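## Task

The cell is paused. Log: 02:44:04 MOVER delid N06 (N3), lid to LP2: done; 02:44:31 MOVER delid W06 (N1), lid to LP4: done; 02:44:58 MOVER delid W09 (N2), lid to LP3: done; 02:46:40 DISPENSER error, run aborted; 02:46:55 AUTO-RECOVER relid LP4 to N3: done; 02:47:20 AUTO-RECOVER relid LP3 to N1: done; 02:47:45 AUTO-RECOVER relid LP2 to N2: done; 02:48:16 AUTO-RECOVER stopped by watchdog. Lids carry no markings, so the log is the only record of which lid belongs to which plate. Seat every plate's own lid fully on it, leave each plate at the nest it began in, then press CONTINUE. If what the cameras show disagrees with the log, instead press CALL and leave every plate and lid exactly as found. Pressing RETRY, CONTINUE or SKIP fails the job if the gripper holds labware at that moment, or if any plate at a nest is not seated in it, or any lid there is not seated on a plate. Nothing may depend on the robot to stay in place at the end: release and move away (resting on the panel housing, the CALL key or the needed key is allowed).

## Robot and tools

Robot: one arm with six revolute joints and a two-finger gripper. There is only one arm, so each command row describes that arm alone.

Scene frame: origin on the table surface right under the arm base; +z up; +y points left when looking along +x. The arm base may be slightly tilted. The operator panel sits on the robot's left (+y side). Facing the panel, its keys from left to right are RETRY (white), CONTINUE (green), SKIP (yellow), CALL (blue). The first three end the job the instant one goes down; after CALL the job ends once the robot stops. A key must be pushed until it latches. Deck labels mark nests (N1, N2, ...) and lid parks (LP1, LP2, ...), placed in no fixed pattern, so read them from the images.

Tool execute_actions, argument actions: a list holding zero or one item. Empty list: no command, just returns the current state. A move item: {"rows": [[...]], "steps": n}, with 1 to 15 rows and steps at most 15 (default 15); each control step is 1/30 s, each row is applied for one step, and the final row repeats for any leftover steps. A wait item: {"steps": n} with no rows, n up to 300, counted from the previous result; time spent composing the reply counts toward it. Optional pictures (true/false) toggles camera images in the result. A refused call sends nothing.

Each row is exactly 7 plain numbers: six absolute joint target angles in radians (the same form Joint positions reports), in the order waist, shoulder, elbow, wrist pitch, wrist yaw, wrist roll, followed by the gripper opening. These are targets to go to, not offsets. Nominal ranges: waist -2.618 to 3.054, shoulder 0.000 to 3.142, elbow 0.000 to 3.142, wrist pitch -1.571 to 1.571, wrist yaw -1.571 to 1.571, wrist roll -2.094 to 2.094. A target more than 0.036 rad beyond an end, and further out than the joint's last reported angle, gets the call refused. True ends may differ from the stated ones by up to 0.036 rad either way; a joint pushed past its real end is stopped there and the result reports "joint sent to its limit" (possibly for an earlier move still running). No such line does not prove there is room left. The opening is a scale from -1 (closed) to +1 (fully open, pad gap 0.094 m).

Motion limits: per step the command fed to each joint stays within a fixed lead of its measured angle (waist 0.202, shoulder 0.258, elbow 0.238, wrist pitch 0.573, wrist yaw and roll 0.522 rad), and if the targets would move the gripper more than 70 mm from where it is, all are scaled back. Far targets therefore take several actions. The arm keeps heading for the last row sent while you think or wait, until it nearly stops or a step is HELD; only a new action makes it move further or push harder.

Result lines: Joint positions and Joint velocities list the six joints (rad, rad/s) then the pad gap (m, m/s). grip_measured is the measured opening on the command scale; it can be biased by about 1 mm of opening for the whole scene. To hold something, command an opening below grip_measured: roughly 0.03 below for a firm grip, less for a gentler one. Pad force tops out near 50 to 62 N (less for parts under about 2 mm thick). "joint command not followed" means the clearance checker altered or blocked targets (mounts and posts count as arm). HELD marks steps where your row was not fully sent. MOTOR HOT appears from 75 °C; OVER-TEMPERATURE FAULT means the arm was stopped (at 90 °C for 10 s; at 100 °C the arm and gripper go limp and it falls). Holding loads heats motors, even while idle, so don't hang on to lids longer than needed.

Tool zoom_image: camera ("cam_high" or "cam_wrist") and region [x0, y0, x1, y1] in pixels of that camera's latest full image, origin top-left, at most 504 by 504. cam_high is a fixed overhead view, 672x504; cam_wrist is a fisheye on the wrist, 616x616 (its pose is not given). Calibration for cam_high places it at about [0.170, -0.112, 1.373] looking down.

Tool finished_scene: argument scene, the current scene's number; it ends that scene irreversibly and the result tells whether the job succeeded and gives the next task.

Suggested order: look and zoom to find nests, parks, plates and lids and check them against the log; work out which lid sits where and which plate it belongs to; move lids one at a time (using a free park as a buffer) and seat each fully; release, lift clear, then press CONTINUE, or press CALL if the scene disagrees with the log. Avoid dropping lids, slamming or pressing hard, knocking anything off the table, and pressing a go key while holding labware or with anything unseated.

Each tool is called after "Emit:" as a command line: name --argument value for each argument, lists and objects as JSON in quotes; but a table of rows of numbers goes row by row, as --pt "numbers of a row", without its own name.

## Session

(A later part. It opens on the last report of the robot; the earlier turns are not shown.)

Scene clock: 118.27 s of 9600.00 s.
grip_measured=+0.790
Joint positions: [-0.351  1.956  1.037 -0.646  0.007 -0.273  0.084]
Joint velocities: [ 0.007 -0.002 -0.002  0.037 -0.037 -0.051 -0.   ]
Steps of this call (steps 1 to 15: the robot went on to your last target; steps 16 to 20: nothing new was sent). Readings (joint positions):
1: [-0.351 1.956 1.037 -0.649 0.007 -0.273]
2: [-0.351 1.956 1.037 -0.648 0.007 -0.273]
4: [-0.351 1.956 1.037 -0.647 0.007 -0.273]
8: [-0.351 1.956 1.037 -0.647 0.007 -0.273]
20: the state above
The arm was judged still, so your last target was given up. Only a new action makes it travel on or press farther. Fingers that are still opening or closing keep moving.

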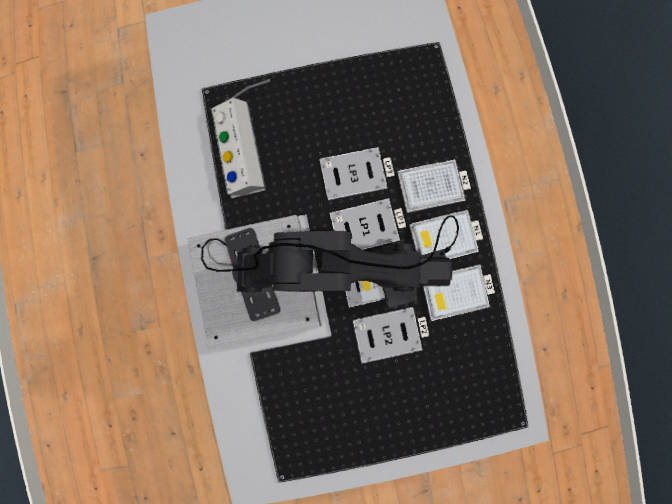

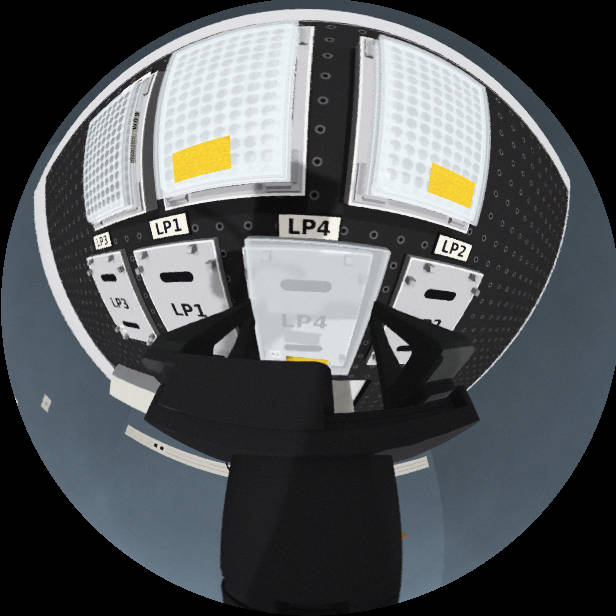

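Emit:
execute_actions --actions '[{"rows": [[-0.32, 1.993, 1.02, -0.577, 0.0, -0.26, 0.7]], "steps": 15}]' --pictures false

Emit:
execute_actions --actions '[{"steps": 20}]'

Scene clock: 123.00 s of 9600.00 s.
grip_measured=+0.790
Joint positions: [-0.325  1.986  1.027 -0.6    0.006 -0.267  0.084]
Joint velocities: [ 0.012 -0.017  0.012  0.037 -0.037 -0.037 -0.   ]
Steps of this call (steps 1 to 90: nothing new was sent; then 1.23 s passed at rest; steps 91 to 105: all 15 steps of this action). Readings (joint positions):
91: [-0.349 1.958 1.036 -0.641 0.007 -0.272]
92: [-0.345 1.962 1.036 -0.631 0.007 -0.271]
94: [-0.333 1.975 1.034 -0.616 0.007 -0.270]
98: [-0.325 1.986 1.028 -0.607 0.006 -0.268]
105: the state above

Scene clock: 123.67 s of 9600.00 s.
grip_measured=+0.790
Joint positions: [-0.325  1.986  1.027 -0.598  0.006 -0.267  0.084]
Joint velocities: [-0.017 -0.017 -0.007 -0.051 -0.081  0.037  0.001]
Steps of this call (steps 1 to 15: the robot went on to your last target; steps 16 to 20: nothing new was sent). Readings (joint positions):
1: [-0.325 1.986 1.027 -0.599 0.006 -0.267]
2: [-0.325 1.986 1.027 -0.599 0.006 -0.267]
4: [-0.325 1.986 1.027 -0.599 0.006 -0.267]
8: [-0.325 1.986 1.027 -0.598 0.006 -0.267]
20: the state above
The arm was judged still, so your last target was given up. Only a new action makes it travel on or press farther. Fingers that are still opening or closing keep moving.

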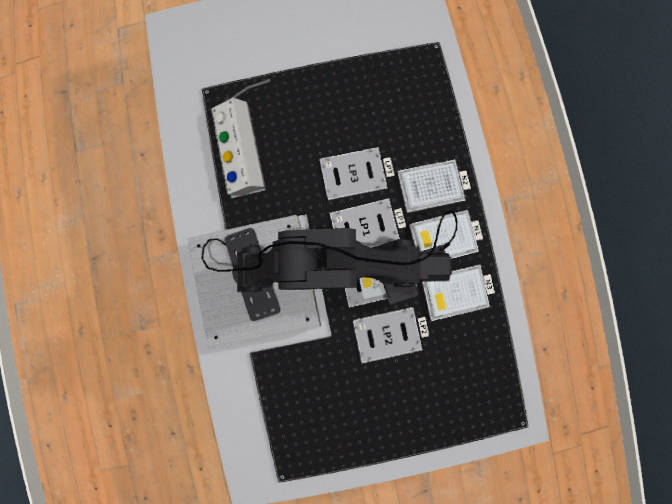

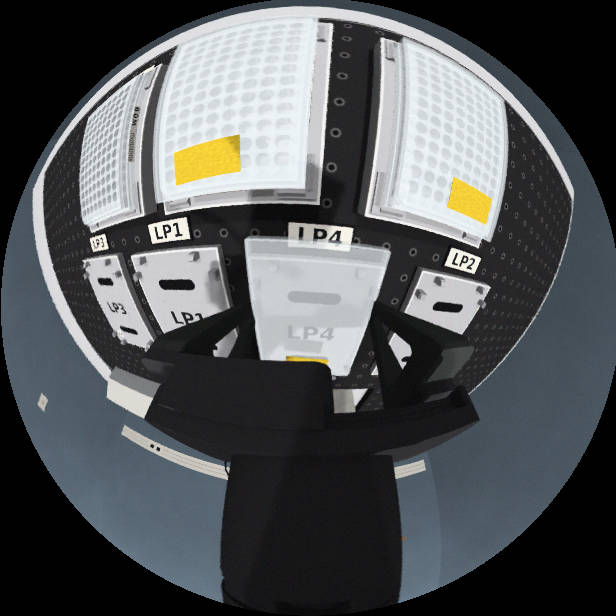

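Emit:
zoom_image --camera "cam_wrist" --region '[180, 200, 440, 400]'

Region (180, 200, 440, 400) of cam_wrist's 616x616 image, scaled by 1.938, with more detail than that image has; it fills the top 388 rows of this view, and the rest is white.

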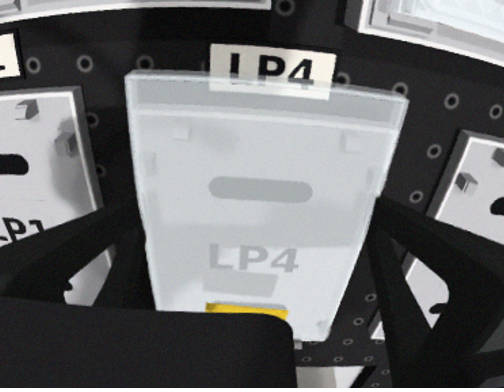

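Emit:
execute_actions --actions '[{"rows": [[-0.32, 1.993, 0.975, -0.527, 0.0, -0.26, 0.7]], "steps": 15}]' --pictures false

Emit:
execute_actions --actions '[{"steps": 15}]'

Scene clock: 128.57 s of 9600.00 s.
grip_measured=+0.790
Joint positions: [-0.325  1.986  0.984 -0.558 -0.003 -0.266  0.084]
Joint velocities: [ 0.007 -0.002 -0.007 -0.066 -0.022  0.066 -0.001]
Steps of this call (steps 1 to 90: nothing new was sent; then 1.40 s passed at rest; steps 91 to 105: all 15 steps of this action). Readings (joint positions):
91: [-0.325 1.986 1.021 -0.587 0.006 -0.267]
92: [-0.325 1.986 1.012 -0.574 0.006 -0.267]
94: [-0.325 1.986 0.992 -0.564 0.006 -0.267]
98: [-0.325 1.986 0.984 -0.561 -0.002 -0.266]
105: the state above

Scene clock: 129.07 s of 9600.00 s.
grip_measured=+0.790
Joint positions: [-0.325  1.986  0.984 -0.558 -0.003 -0.266  0.084]
Joint velocities: [ 0.007  0.002 -0.017  0.007 -0.037  0.081 -0.   ]
Steps of this call (steps 1 to 15: the robot went on to your last target). Readings (joint positions):
1: [-0.325 1.986 0.984 -0.558 -0.003 -0.266]
2: [-0.325 1.986 0.984 -0.558 -0.003 -0.266]
4: [-0.325 1.986 0.984 -0.558 -0.003 -0.266]
8: [-0.325 1.986 0.984 -0.558 -0.003 -0.266]
15: the state above
The arm was judged still, so your last target was given up. Only a new action makes it travel on or press farther. Fingers that are still opening or closing keep moving.

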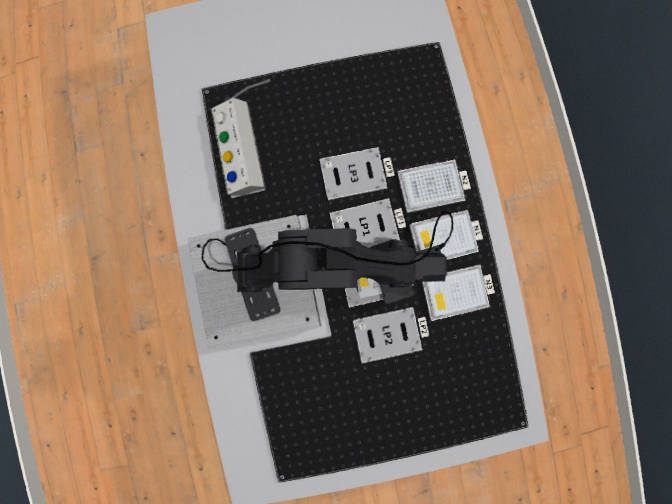

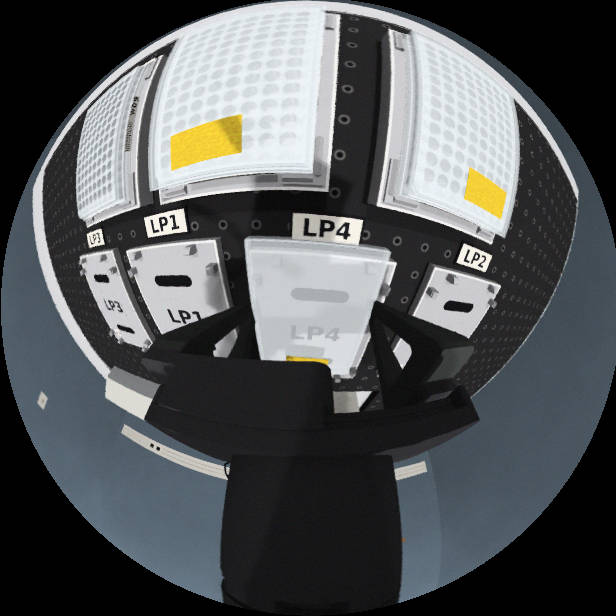

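Emit:
execute_actions --actions '[{"rows": [[-0.32, 1.993, 0.984, -0.545, 0.0, -0.26, 1.0]], "steps": 12}]' --pictures false

Scene clock: 131.43 s of 9600.00 s.
grip_measured=+1.000
Joint positions: [-0.325  1.986  0.984 -0.558 -0.003 -0.266  0.094]
Joint velocities: [ 0.002  0.002 -0.007 -0.081  0.007 -0.051  0.   ]
Steps of this call (steps 1 to 59: nothing new was sent; steps 60 to 71: all 12 steps of this action). Readings (joint positions):
60: [-0.325 1.986 0.984 -0.558 -0.003 -0.266]
61: [-0.325 1.986 0.984 -0.558 -0.003 -0.266]
63: [-0.325 1.986 0.984 -0.558 -0.003 -0.266]
67: [-0.325 1.986 0.984 -0.558 -0.003 -0.266]
71: the state above

Emit:
execute_actions --actions '[{"rows": [[-0.32, 1.986, 1.25, -0.82, 0.0, -0.26, 1.0]], "steps": 10}]' --pictures false

Emit:
execute_actions --actions '[{"rows": [[-0.25, 2.1, 1.6, -1.05, 0.0, -0.18, 1.0], [-0.25, 2.1, 1.6, -1.05, 0.0, -0.18, 1.0], [-0.25, 2.1, 1.6, -1.05, 0.0, -0.18, 1.0], [-0.25, 2.1, 1.6, -1.05, 0.0, -0.18, 1.0], [-0.25, 2.1, 1.6, -1.05, 0.0, -0.18, 1.0], [-0.25, 2.1, 1.6, -1.05, 0.0, -0.18, 1.0], [-0.2, 2.3, 1.95, -1.2, 0.0, -0.12, 1.0], [-0.2, 2.3, 1.95, -1.2, 0.0, -0.12, 1.0], [-0.2, 2.3, 1.95, -1.2, 0.0, -0.12, 1.0], [-0.2, 2.3, 1.95, -1.2, 0.0, -0.12, 1.0], [-0.2, 2.3, 1.95, -1.2, 0.0, -0.12, 1.0], [-0.14, 2.547, 2.19, -1.19, 0.0, -0.07, 1.0]], "steps": 15}]' --pictures false

Emit:
execute_actions --actions '[{"steps": 25}]'

Scene clock: 138.17 s of 9600.00 s.
grip_measured=+1.000
Joint positions: [-0.325  1.992  1.251 -0.756 -0.003 -0.266  0.094]
Joint velocities: [-0.002 -0.017 -0.002 -0.359  0.037  0.066  0.   ]
Steps of this call (steps 1 to 15: the robot went on to your last target; steps 16 to 90: nothing new was sent; then 3.40 s passed at rest; steps 91 to 100: all 10 steps of this action). Readings (joint positions):
91: [-0.325 1.992 1.017 -0.612 -0.003 -0.266]
92: [-0.325 2.005 1.074 -0.680 -0.003 -0.266]
94: [-0.325 2.010 1.178 -0.724 -0.003 -0.266]
98: [-0.325 1.992 1.251 -0.734 -0.003 -0.266]
100: the state above

Scene clock: 138.67 s of 9600.00 s.
grip_measured=+1.000
Joint positions: [-0.163  2.482  2.156 -1.131  0.004 -0.109  0.094]
Joint velocities: [0.335 1.048 0.642 0.125 0.066 0.227 0.   ]
Steps of this call (steps 1 to 15: all 15 steps of this action). Readings (joint positions):
1: [-0.319 2.010 1.288 -0.822 0.000 -0.254]
2: [-0.308 2.045 1.356 -0.892 0.003 -0.240]
4: [-0.277 2.103 1.492 -0.946 0.004 -0.220]
8: [-0.233 2.175 1.707 -1.059 0.003 -0.181]
15: the state above

Scene clock: 139.50 s of 9600.00 s.
grip_measured=+1.000
Joint positions: [-0.133  2.577  2.169 -1.174  0.001 -0.077  0.094]
Joint velocities: [ 0.007  0.002  0.002 -0.051  0.007  0.037  0.   ]
Steps of this call (steps 1 to 25: the robot went on to your last target). Readings (joint positions):
1: [-0.152 2.511 2.168 -1.130 0.004 -0.103]
2: [-0.143 2.533 2.169 -1.134 0.003 -0.098]
4: [-0.133 2.567 2.169 -1.152 0.001 -0.090]
8: [-0.133 2.580 2.169 -1.172 0.001 -0.082]
25: the state above

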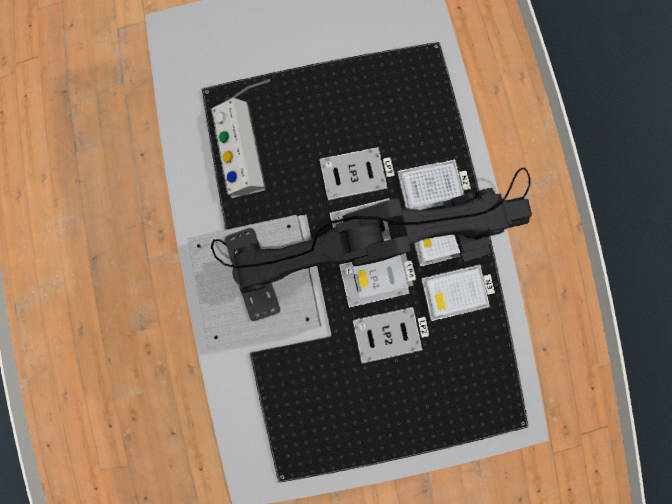

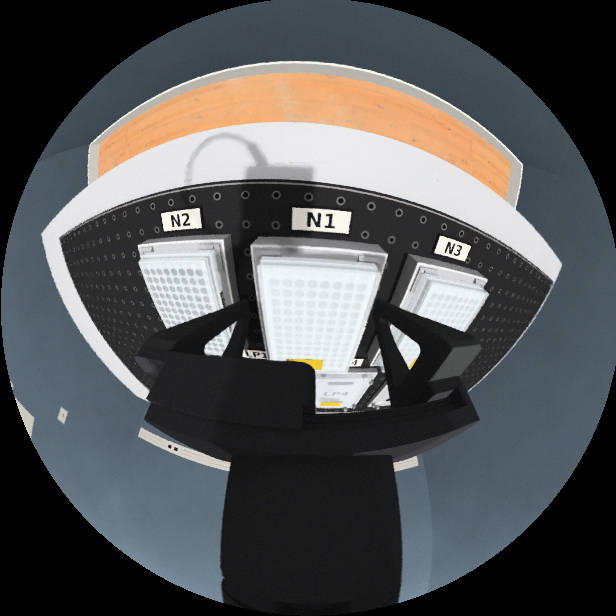

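Emit:
execute_actions --actions '[{"rows": [[-0.145, 2.577, 2.105, -1.067, 0.0, -0.07, 1.0]], "steps": 15}]' --pictures false

Emit:
execute_actions --actions '[{"steps": 12}]'

Emit:
zoom_image --camera "cam_wrist" --region '[180, 180, 440, 400]'

Scene clock: 142.97 s of 9600.00 s.
grip_measured=+1.000
Joint positions: [-0.136  2.582  2.107 -1.097  0.001 -0.075  0.094]
Joint velocities: [-0.017 -0.002  0.007  0.007 -0.007  0.007  0.   ]
Steps of this call (steps 1 to 15: the robot went on to your last target; steps 16 to 89: nothing new was sent; steps 90 to 104: all 15 steps of this action). Readings (joint positions):
90: [-0.133 2.577 2.158 -1.161 0.001 -0.077]
91: [-0.133 2.576 2.146 -1.144 0.001 -0.077]
93: [-0.133 2.577 2.122 -1.121 0.001 -0.077]
97: [-0.134 2.582 2.107 -1.107 0.001 -0.077]
104: the state above

Scene clock: 143.37 s of 9600.00 s.
grip_measured=+1.000
Joint positions: [-0.137  2.582  2.107 -1.096  0.001 -0.075  0.094]
Joint velocities: [-0.007 -0.017  0.007  0.007 -0.007 -0.022  0.   ]
Steps of this call (steps 1 to 12: the robot went on to your last target). Readings (joint positions):
1: [-0.136 2.582 2.107 -1.097 0.001 -0.075]
2: [-0.137 2.582 2.107 -1.097 0.001 -0.075]
4: [-0.137 2.582 2.107 -1.097 0.001 -0.075]
8: [-0.137 2.582 2.107 -1.096 0.001 -0.075]
12: the state above

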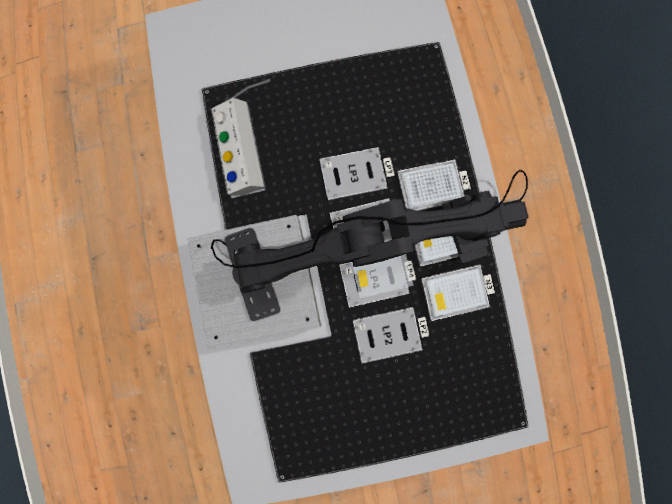

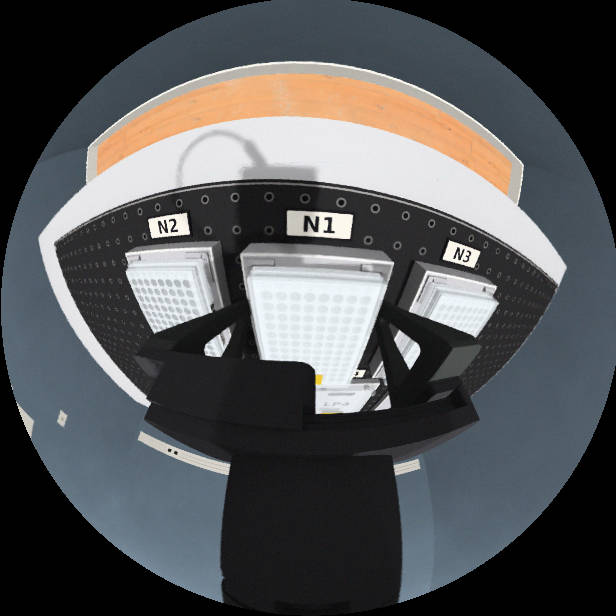

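Region (180, 180, 440, 400) of cam_wrist's 616x616 image, scaled by 1.938, with more detail than that image has; it fills the top 426 rows of this view, and the rest is white.

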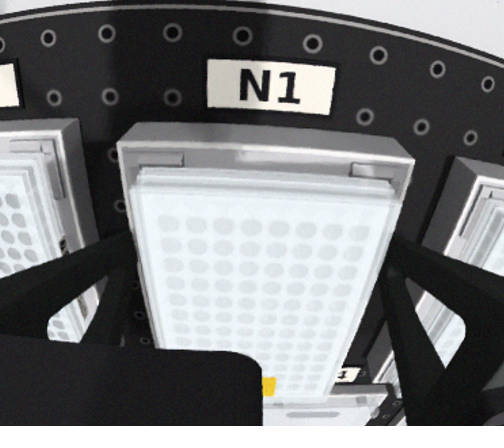

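Emit:
execute_actions --actions '[{"rows": [[-0.145, 2.577, 2.105, -1.067, 0.0, -0.07, 0.7]], "steps": 15}]' --pictures false

Scene clock: 145.73 s of 9600.00 s.
grip_measured=+0.795
Joint positions: [-0.139  2.582  2.107 -1.095  0.007 -0.074  0.084]
Joint velocities: [-0.007  0.007 -0.007 -0.051  0.066  0.022  0.001]
Steps of this call (steps 1 to 15: the robot went on to your last target; steps 16 to 56: nothing new was sent; steps 57 to 71: all 15 steps of this action). Readings (joint positions):
57: [-0.137 2.582 2.107 -1.096 0.003 -0.074]
58: [-0.138 2.582 2.107 -1.096 0.008 -0.074]
60: [-0.139 2.582 2.107 -1.095 0.007 -0.074]
64: [-0.139 2.582 2.107 -1.095 0.007 -0.074]
71: the state above

Gripped. Lift it.

Emit:
execute_actions --actions '[{"rows": [[-0.145, 2.577, 2.26, -1.25, 0.0, -0.07, 0.7]], "steps": 15}]' --pictures false

Emit:
execute_actions --actions '[{"steps": 10}]'

Scene clock: 148.03 s of 9600.00 s.
grip_measured=+0.795
Joint positions: [-0.139  2.595  2.241 -1.226  0.006 -0.074  0.084]
Joint velocities: [ 0.017  0.017 -0.012  0.037 -0.007 -0.022 -0.001]
Steps of this call (steps 1 to 15: the robot went on to your last target; steps 16 to 54: nothing new was sent; steps 55 to 69: all 15 steps of this action). Readings (joint positions):
55: [-0.139 2.588 2.131 -1.119 0.006 -0.074]
56: [-0.139 2.599 2.167 -1.144 0.006 -0.074]
58: [-0.139 2.602 2.211 -1.171 0.006 -0.074]
62: [-0.139 2.595 2.241 -1.198 0.006 -0.074]
69: the state above

Scene clock: 148.37 s of 9600.00 s.
grip_measured=+0.795
Joint positions: [-0.139  2.595  2.241 -1.231  0.006 -0.074  0.084]
Joint velocities: [-0.002  0.012 -0.007 -0.051  0.007 -0.051  0.   ]
Steps of this call (steps 1 to 10: the robot went on to your last target). Readings (joint positions):
1: [-0.139 2.595 2.241 -1.228 0.006 -0.074]
2: [-0.139 2.595 2.241 -1.229 0.006 -0.074]
4: [-0.139 2.595 2.241 -1.229 0.006 -0.074]
8: [-0.139 2.595 2.241 -1.231 0.006 -0.074]
10: the state above

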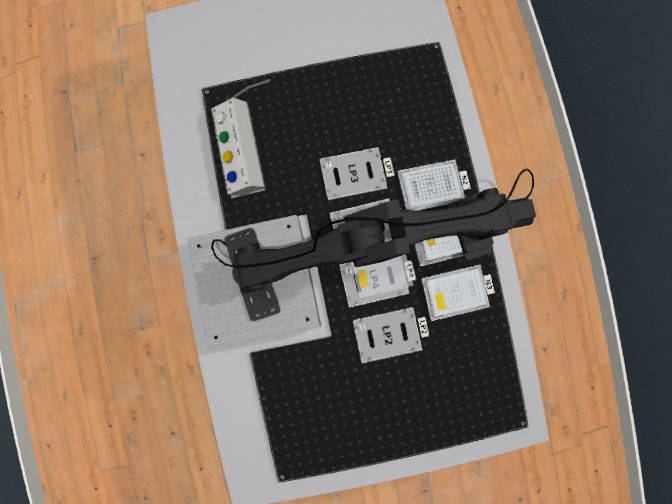

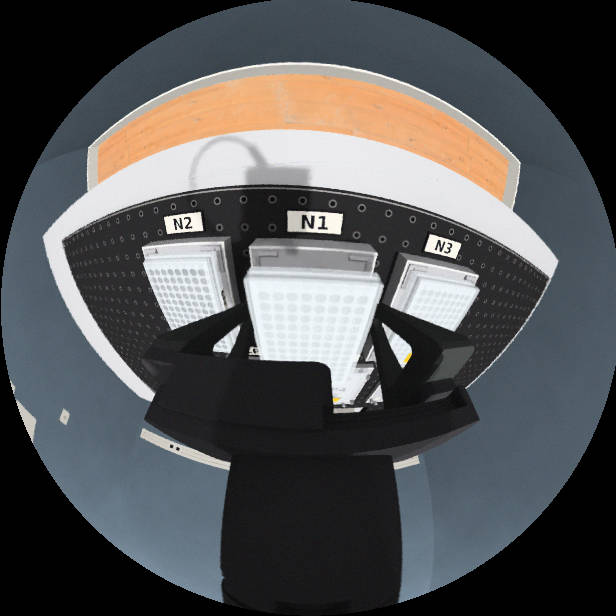

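Emit:
execute_actions --actions '[{"rows": [[-0.145, 2.577, 2.18, -1.15, 0.0, -0.07, 0.7], [-0.145, 2.577, 2.18, -1.15, 0.0, -0.07, 0.7], [-0.145, 2.577, 2.18, -1.15, 0.0, -0.07, 0.7], [-0.145, 2.577, 2.18, -1.15, 0.0, -0.07, 0.7], [-0.145, 2.577, 2.18, -1.15, 0.0, -0.07, 0.7], [-0.145, 2.577, 2.14, -1.11, 0.0, -0.07, 0.7], [-0.145, 2.577, 2.14, -1.11, 0.0, -0.07, 0.7], [-0.145, 2.577, 2.14, -1.11, 0.0, -0.07, 0.7], [-0.145, 2.577, 2.14, -1.11, 0.0, -0.07, 0.7], [-0.145, 2.577, 2.11, -1.075, 0.0, -0.07, 0.7]], "steps": 15}]' --pictures false

Emit:
execute_actions --actions '[{"steps": 12}]'

Scene clock: 152.53 s of 9600.00 s.
grip_measured=+0.795
Joint positions: [-0.139  2.59   2.124 -1.122  0.005 -0.074  0.084]
Joint velocities: [-0.007  0.007 -0.012  0.037  0.037  0.007 -0.   ]
Steps of this call (steps 1 to 15: the robot went on to your last target; steps 16 to 90: nothing new was sent; then 0.67 s passed at rest; steps 91 to 105: all 15 steps of this action). Readings (joint positions):
91: [-0.139 2.594 2.231 -1.221 0.006 -0.074]
92: [-0.139 2.591 2.218 -1.207 0.006 -0.074]
94: [-0.139 2.591 2.196 -1.191 0.006 -0.074]
98: [-0.139 2.591 2.157 -1.160 0.006 -0.074]
105: the state above

Scene clock: 152.93 s of 9600.00 s.
grip_measured=+0.795
Joint positions: [-0.139  2.59   2.121 -1.107  0.005 -0.073  0.084]
Joint velocities: [-0.012  0.002 -0.007  0.11  -0.051  0.007  0.002]
Steps of this call (steps 1 to 12: the robot went on to your last target). Readings (joint positions):
1: [-0.139 2.590 2.124 -1.117 0.005 -0.074]
2: [-0.139 2.590 2.124 -1.113 0.005 -0.074]
4: [-0.139 2.590 2.123 -1.109 0.005 -0.073]
8: [-0.139 2.590 2.121 -1.107 0.005 -0.073]
12: the state above

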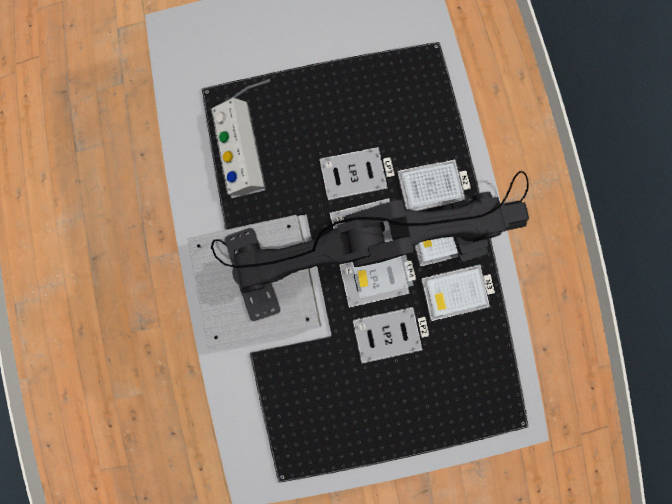

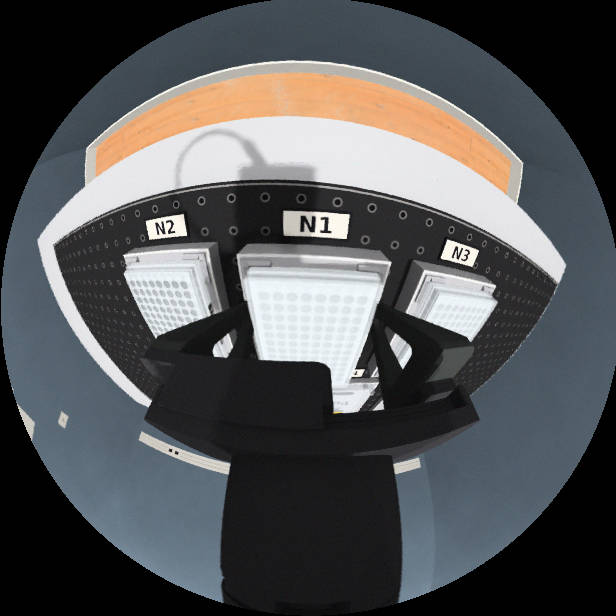

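Emit:
execute_actions --actions '[{"rows": [[-0.145, 2.577, 2.121, -1.09, 0.0, -0.07, 1.0]], "steps": 10}]' --pictures false

Emit:
execute_actions --actions '[{"rows": [[-0.145, 2.577, 2.175, -1.145, 0.0, -0.07, 1.0]], "steps": 15}]' --pictures false

Emit:
execute_actions --actions '[{"steps": 10}]'

Emit:
zoom_image --camera "cam_wrist" --region '[180, 180, 440, 400]'

Scene clock: 156.00 s of 9600.00 s.
grip_measured=+1.000
Joint positions: [-0.139  2.59   2.121 -1.107  0.005 -0.073  0.094]
Joint velocities: [-0.007  0.012 -0.012  0.051  0.037  0.051  0.   ]
Steps of this call (steps 1 to 30: the robot went on to your last target; steps 31 to 82: nothing new was sent; steps 83 to 92: all 10 steps of this action). Readings (joint positions):
83: [-0.139 2.590 2.121 -1.107 0.005 -0.073]
84: [-0.139 2.590 2.121 -1.107 0.005 -0.073]
86: [-0.139 2.590 2.121 -1.107 0.005 -0.073]
90: [-0.139 2.590 2.121 -1.107 0.005 -0.073]
92: the state above

Scene clock: 156.50 s of 9600.00 s.
grip_measured=+1.000
Joint positions: [-0.139  2.59   2.151 -1.128  0.005 -0.073  0.094]
Joint velocities: [ 0.027 -0.007 -0.007  0.051 -0.007  0.051  0.   ]
Steps of this call (steps 1 to 15: all 15 steps of this action). Readings (joint positions):
1: [-0.139 2.590 2.126 -1.111 0.005 -0.073]
2: [-0.139 2.590 2.130 -1.116 0.005 -0.073]
4: [-0.139 2.590 2.143 -1.123 0.005 -0.073]
8: [-0.139 2.590 2.151 -1.123 0.005 -0.073]
15: the state above

Scene clock: 156.83 s of 9600.00 s.
grip_measured=+1.000
Joint positions: [-0.139  2.59   2.151 -1.129  0.005 -0.073  0.094]
Joint velocities: [-0.017 -0.012  0.007  0.007 -0.037  0.037  0.   ]
Steps of this call (steps 1 to 10: the robot went on to your last target). Readings (joint positions):
1: [-0.139 2.590 2.151 -1.128 0.005 -0.073]
2: [-0.139 2.590 2.151 -1.128 0.005 -0.073]
4: [-0.139 2.590 2.151 -1.128 0.005 -0.073]
8: [-0.139 2.590 2.151 -1.129 0.005 -0.073]
10: the state above

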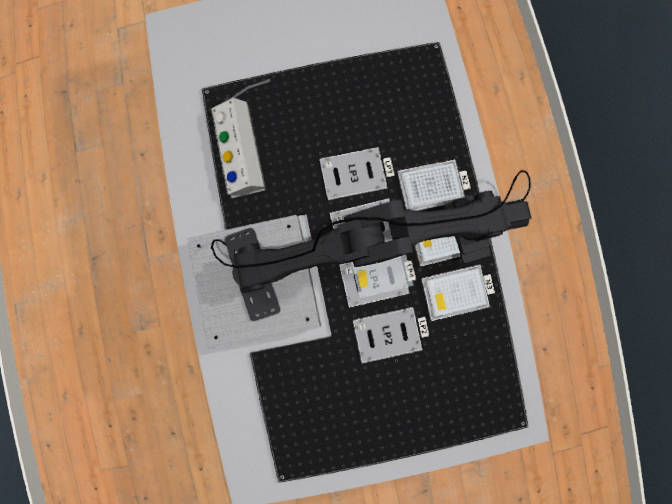

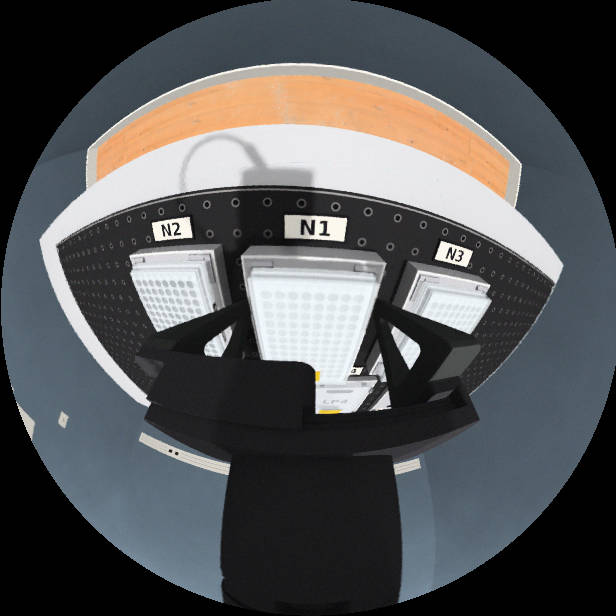

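Region (180, 180, 440, 400) of cam_wrist's 616x616 image, scaled by 1.938, with more detail than that image has; it fills the top 426 rows of this view, and the rest is white.

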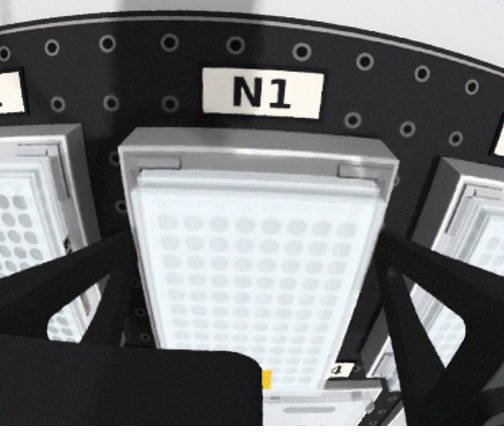

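Emit:
execute_actions --actions '[{"rows": [[-0.145, 2.577, 2.151, -1.129, 0.0, -0.07, 0.7]], "steps": 15}]' --pictures false

Emit:
execute_actions --actions '[{"rows": [[-0.145, 2.577, 2.3, -1.29, 0.0, -0.07, 0.7]], "steps": 15}]' --pictures false

Emit:
execute_actions --actions '[{"steps": 10}]'

Scene clock: 159.73 s of 9600.00 s.
grip_measured=+0.782
Joint positions: [-0.139  2.59   2.151 -1.129  0.005 -0.073  0.084]
Joint velocities: [ 0.002 -0.007 -0.002  0.022  0.037  0.037 -0.001]
Steps of this call (steps 1 to 15: the robot went on to your last target; steps 16 to 72: nothing new was sent; steps 73 to 87: all 15 steps of this action). Readings (joint positions):
73: [-0.139 2.590 2.151 -1.129 0.005 -0.073]
74: [-0.139 2.590 2.151 -1.129 0.005 -0.073]
76: [-0.139 2.590 2.151 -1.129 0.005 -0.073]
80: [-0.139 2.590 2.151 -1.129 0.005 -0.073]
87: the state above

Scene clock: 160.23 s of 9600.00 s.
grip_measured=+0.782
Joint positions: [-0.139  2.594  2.282 -1.267  0.005 -0.073  0.084]
Joint velocities: [-0.012  0.012 -0.007 -0.037 -0.037  0.051 -0.   ]
Steps of this call (steps 1 to 15: all 15 steps of this action). Readings (joint positions):
1: [-0.139 2.596 2.174 -1.154 0.005 -0.073]
2: [-0.139 2.605 2.208 -1.180 0.005 -0.073]
4: [-0.139 2.605 2.253 -1.211 0.005 -0.073]
8: [-0.139 2.594 2.282 -1.240 0.005 -0.073]
15: the state above

Scene clock: 160.57 s of 9600.00 s.
grip_measured=+0.782
Joint positions: [-0.139  2.594  2.282 -1.273  0.005 -0.073  0.084]
Joint velocities: [-0.037  0.007 -0.002  0.007 -0.037 -0.066 -0.001]
Steps of this call (steps 1 to 10: the robot went on to your last target). Readings (joint positions):
1: [-0.139 2.594 2.282 -1.269 0.005 -0.073]
2: [-0.139 2.594 2.282 -1.270 0.005 -0.073]
4: [-0.139 2.594 2.282 -1.271 0.005 -0.073]
8: [-0.139 2.594 2.282 -1.272 0.005 -0.073]
10: the state above

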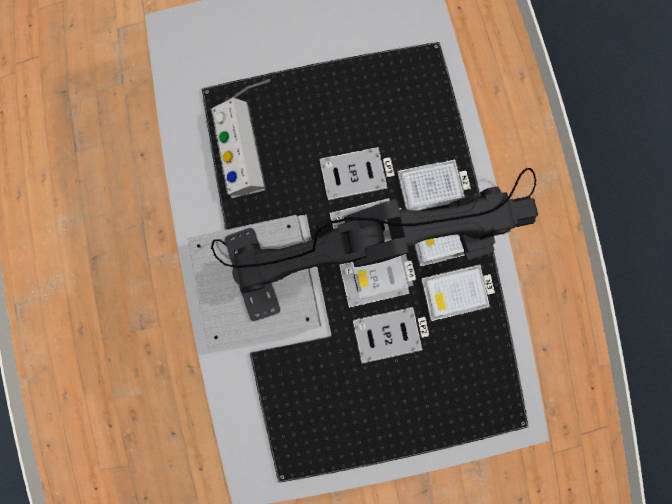

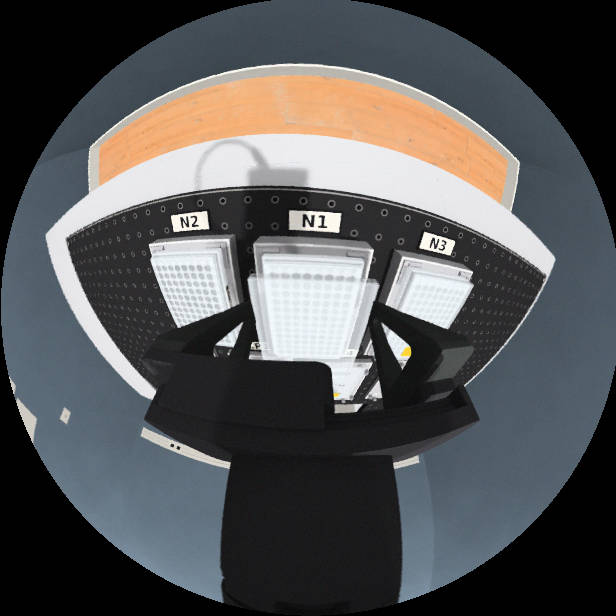

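Emit:
execute_actions --actions '[{"rows": [[0.134, 2.577, 2.3, -1.29, 0.0, 0.2, 0.7]], "steps": 15}]' --pictures false

Emit:
execute_actions --actions '[{"steps": 15}]'

Scene clock: 164.10 s of 9600.00 s.
grip_measured=+0.782
Joint positions: [ 0.181  2.594  2.282 -1.273 -0.013  0.176  0.084]
Joint velocities: [-0.291 -0.017 -0.007 -0.022 -0.007  0.095  0.001]
Steps of this call (steps 1 to 15: the robot went on to your last target; steps 16 to 90: nothing new was sent; then 0.03 s passed at rest; steps 91 to 105: all 15 steps of this action). Readings (joint positions):
91: [-0.130 2.594 2.282 -1.273 0.009 -0.044]
92: [-0.115 2.594 2.282 -1.273 0.015 -0.011]
94: [-0.060 2.594 2.282 -1.273 0.018 0.042]
98: [0.097 2.594 2.282 -1.273 0.012 0.123]
105: the state above

Scene clock: 164.60 s of 9600.00 s.
grip_measured=+0.782
Joint positions: [ 0.127  2.594  2.282 -1.273 -0.002  0.193  0.084]
Joint velocities: [-0.007 -0.022  0.002  0.007  0.066 -0.022  0.   ]
Steps of this call (steps 1 to 15: the robot went on to your last target). Readings (joint positions):
1: [0.170 2.594 2.282 -1.273 -0.013 0.180]
2: [0.159 2.594 2.282 -1.273 -0.012 0.182]
4: [0.139 2.594 2.282 -1.273 -0.008 0.187]
8: [0.125 2.594 2.282 -1.273 -0.002 0.191]
15: the state above

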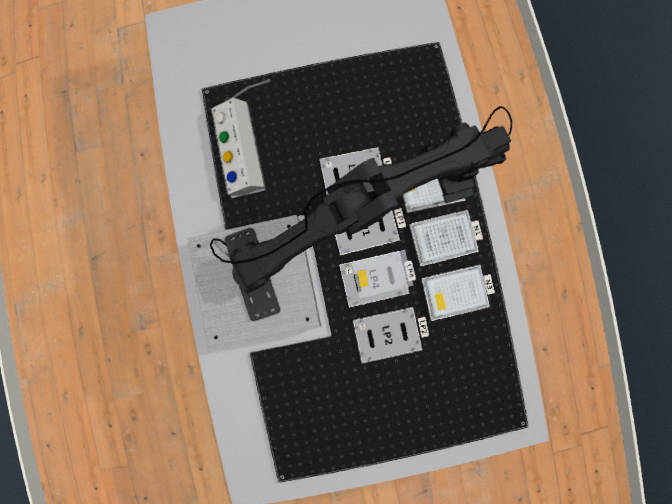

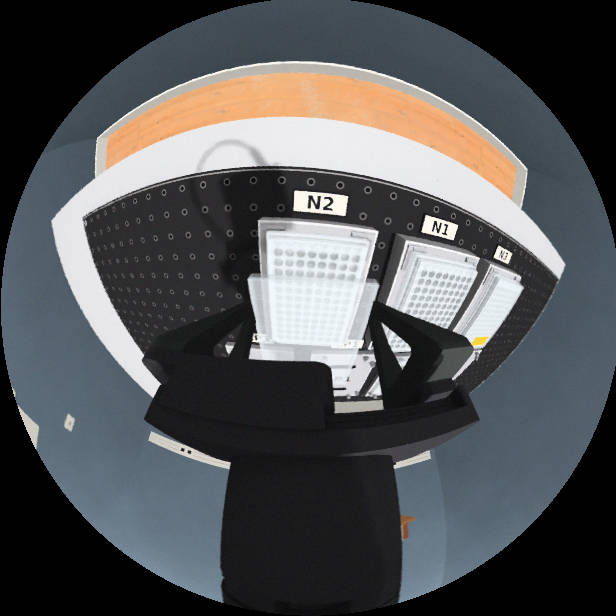

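Emit:
execute_actions --actions '[{"rows": [[0.134, 2.735, 2.528, -1.345, 0.0, 0.2, 0.7]], "steps": 15}]' --pictures false

Emit:
execute_actions --actions '[{"steps": 15}]'

Scene clock: 167.80 s of 9600.00 s.
grip_measured=+0.782
Joint positions: [ 0.127  2.74   2.498 -1.327 -0.002  0.193  0.084]
Joint velocities: [ 0.002  0.002  0.012 -0.007  0.007  0.051  0.001]
Steps of this call (steps 1 to 15: the robot went on to your last target; steps 16 to 81: nothing new was sent; steps 82 to 96: all 15 steps of this action). Readings (joint positions):
82: [0.127 2.619 2.331 -1.305 -0.002 0.193]
83: [0.127 2.658 2.406 -1.322 -0.002 0.193]
85: [0.127 2.706 2.484 -1.312 -0.002 0.193]
89: [0.127 2.734 2.498 -1.318 -0.002 0.193]
96: the state above

Scene clock: 168.30 s of 9600.00 s.
grip_measured=+0.782
Joint positions: [ 0.127  2.74   2.498 -1.328 -0.002  0.193  0.084]
Joint velocities: [-0.002  0.002  0.007 -0.051 -0.051 -0.022 -0.   ]
Steps of this call (steps 1 to 15: the robot went on to your last target). Readings (joint positions):
1: [0.127 2.740 2.498 -1.328 -0.002 0.193]
2: [0.127 2.740 2.498 -1.328 -0.002 0.193]
4: [0.127 2.740 2.498 -1.328 -0.002 0.193]
8: [0.127 2.740 2.498 -1.328 -0.002 0.193]
15: the state above
The arm was judged still, so your last target was given up. Only a new action makes it travel on or press farther. Fingers that are still opening or closing keep moving.

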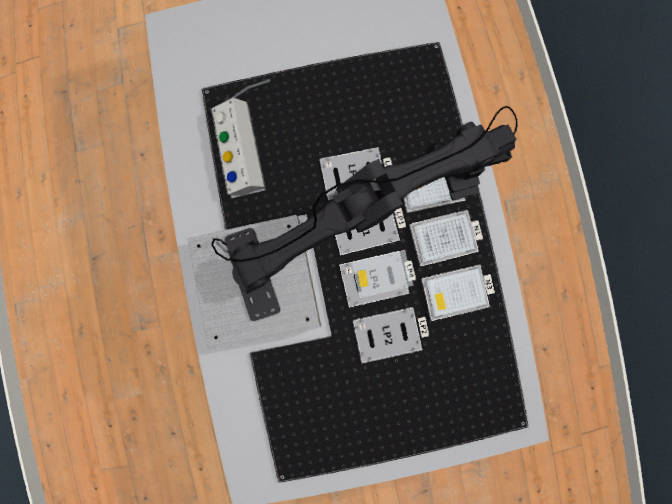

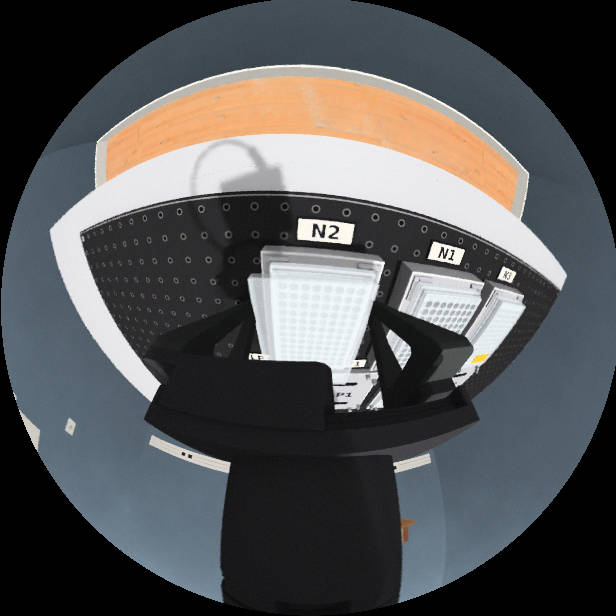

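Emit:
zoom_image --camera "cam_wrist" --region '[180, 200, 440, 400]'

Region (180, 200, 440, 400) of cam_wrist's 616x616 image, scaled by 1.938, with more detail than that image has; it fills the top 388 rows of this view, and the rest is white.

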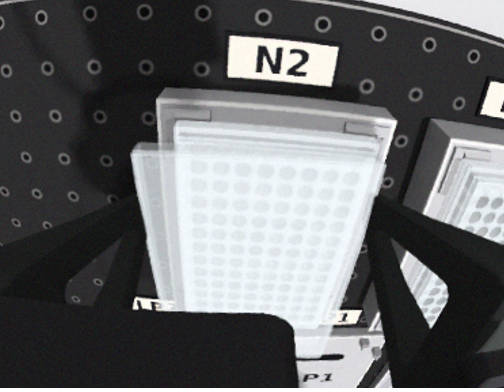

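Emit:
execute_actions --actions '[{"rows": [[0.1, 2.825, 2.67, -1.39, 0.0, 0.18, 0.7]], "steps": 15}]' --pictures false

Emit:
execute_actions --actions '[{"steps": 12}]'

Emit:
zoom_image --camera "cam_wrist" --region '[180, 200, 440, 400]'

Scene clock: 174.23 s of 9600.00 s.
grip_measured=+0.782
Joint positions: [ 0.103  2.823  2.64  -1.372 -0.002  0.187  0.084]
Joint velocities: [-0.017  0.002 -0.007  0.007  0.022 -0.007  0.   ]
Steps of this call (steps 1 to 90: nothing new was sent; then 2.43 s passed at rest; steps 91 to 105: all 15 steps of this action). Readings (joint positions):
91: [0.126 2.757 2.533 -1.348 -0.002 0.193]
92: [0.125 2.781 2.582 -1.359 -0.002 0.191]
94: [0.118 2.808 2.630 -1.358 -0.002 0.189]
98: [0.105 2.821 2.640 -1.365 -0.002 0.188]
105: the state above

Scene clock: 174.63 s of 9600.00 s.
grip_measured=+0.782
Joint positions: [ 0.103  2.823  2.64  -1.373 -0.002  0.187  0.084]
Joint velocities: [ 0.002 -0.012  0.002 -0.007 -0.11   0.051  0.   ]
Steps of this call (steps 1 to 12: the robot went on to your last target). Readings (joint positions):
1: [0.103 2.823 2.640 -1.372 -0.002 0.187]
2: [0.103 2.823 2.640 -1.373 -0.002 0.187]
4: [0.103 2.823 2.640 -1.373 -0.002 0.187]
8: [0.103 2.823 2.640 -1.373 -0.002 0.187]
12: the state above

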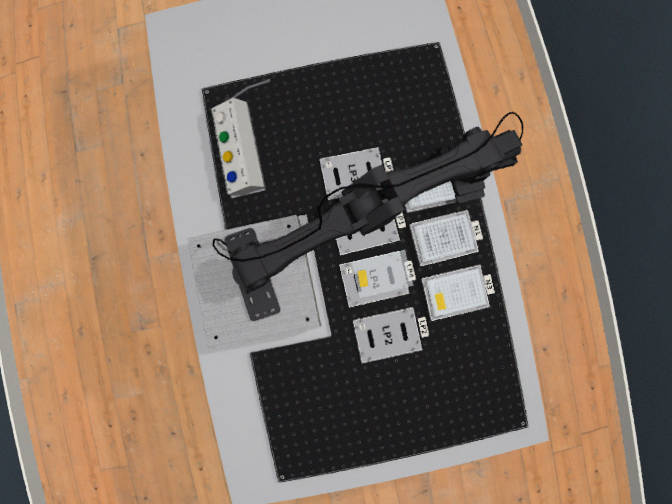

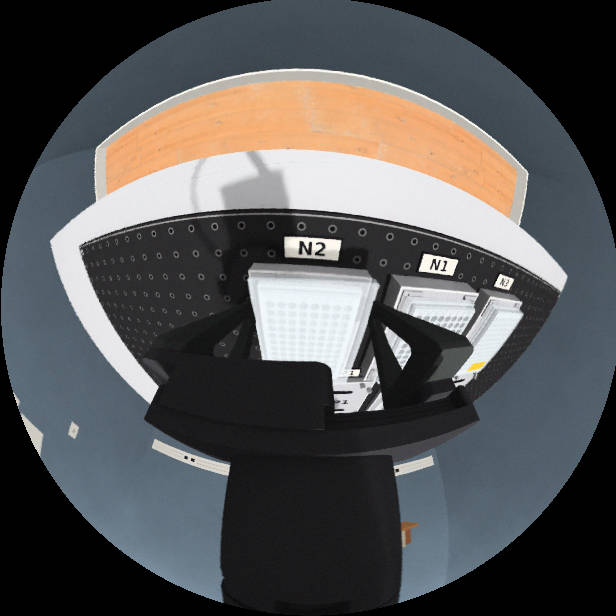

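Region (180, 200, 440, 400) of cam_wrist's 616x616 image, scaled by 1.938, with more detail than that image has; it fills the top 388 rows of this view, and the rest is white.

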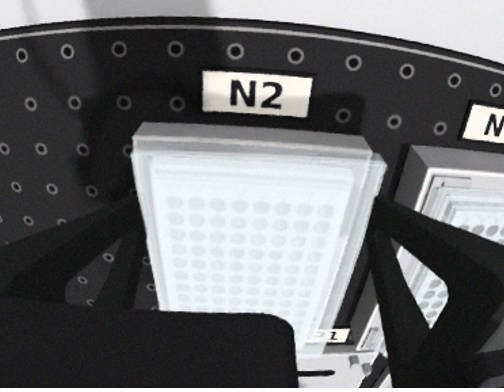

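Emit:
execute_actions --actions '[{"rows": [[0.1, 2.825, 2.61, -1.325, 0.0, 0.18, 0.7], [0.1, 2.825, 2.61, -1.325, 0.0, 0.18, 0.7], [0.1, 2.825, 2.61, -1.325, 0.0, 0.18, 0.7], [0.1, 2.825, 2.61, -1.325, 0.0, 0.18, 0.7], [0.1, 2.825, 2.61, -1.325, 0.0, 0.18, 0.7], [0.1, 2.825, 2.61, -1.325, 0.0, 0.18, 0.7], [0.1, 2.825, 2.576, -1.29, 0.0, 0.18, 0.7]], "steps": 15}]' --pictures false

Emit:
execute_actions --actions '[{"steps": 12}]'

Emit:
zoom_image --camera "cam_wrist" --region '[180, 200, 440, 400]'

Scene clock: 179.17 s of 9600.00 s.
grip_measured=+0.782
Joint positions: [ 0.103  2.823  2.587 -1.323 -0.011  0.186  0.084]
Joint velocities: [ 0.002  0.002 -0.007  0.007  0.037  0.051 -0.   ]
Steps of this call (steps 1 to 15: the robot went on to your last target; steps 16 to 90: nothing new was sent; then 1.03 s passed at rest; steps 91 to 105: all 15 steps of this action). Readings (joint positions):
91: [0.103 2.823 2.636 -1.370 -0.002 0.187]
92: [0.103 2.823 2.632 -1.364 -0.002 0.187]
94: [0.103 2.823 2.621 -1.356 -0.002 0.187]
98: [0.103 2.823 2.603 -1.339 -0.002 0.187]
105: the state above

Scene clock: 179.57 s of 9600.00 s.
grip_measured=+0.782
Joint positions: [ 0.103  2.823  2.587 -1.323 -0.011  0.186  0.084]
Joint velocities: [ 0.007  0.002 -0.002 -0.007 -0.037 -0.022  0.001]
Steps of this call (steps 1 to 12: the robot went on to your last target). Readings (joint positions):
1: [0.103 2.823 2.587 -1.323 -0.011 0.186]
2: [0.103 2.823 2.587 -1.323 -0.011 0.186]
4: [0.103 2.823 2.587 -1.323 -0.011 0.186]
8: [0.103 2.823 2.587 -1.323 -0.011 0.186]
12: the state above

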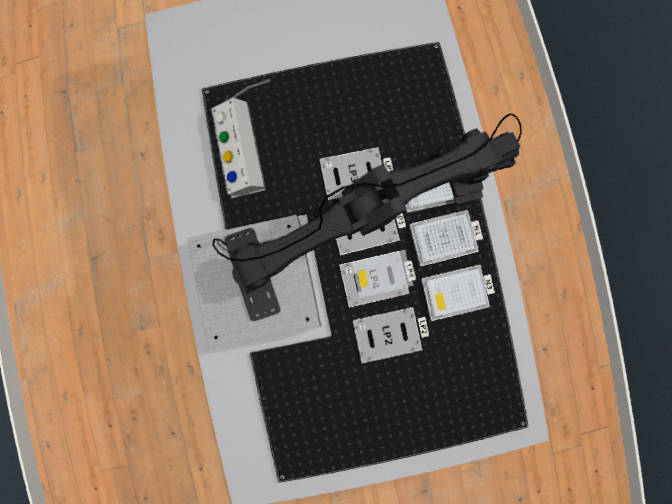

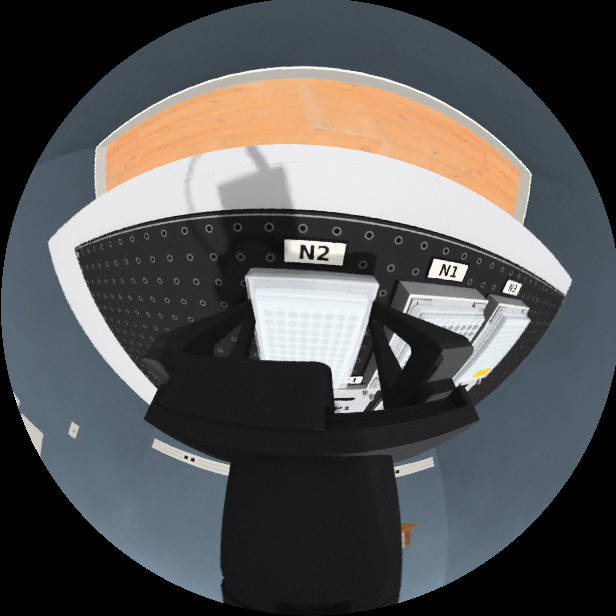

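Region (180, 200, 440, 400) of cam_wrist's 616x616 image, scaled by 1.938, with more detail than that image has; it fills the top 388 rows of this view, and the rest is white.

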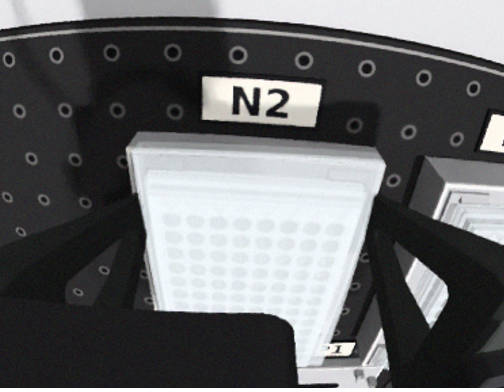

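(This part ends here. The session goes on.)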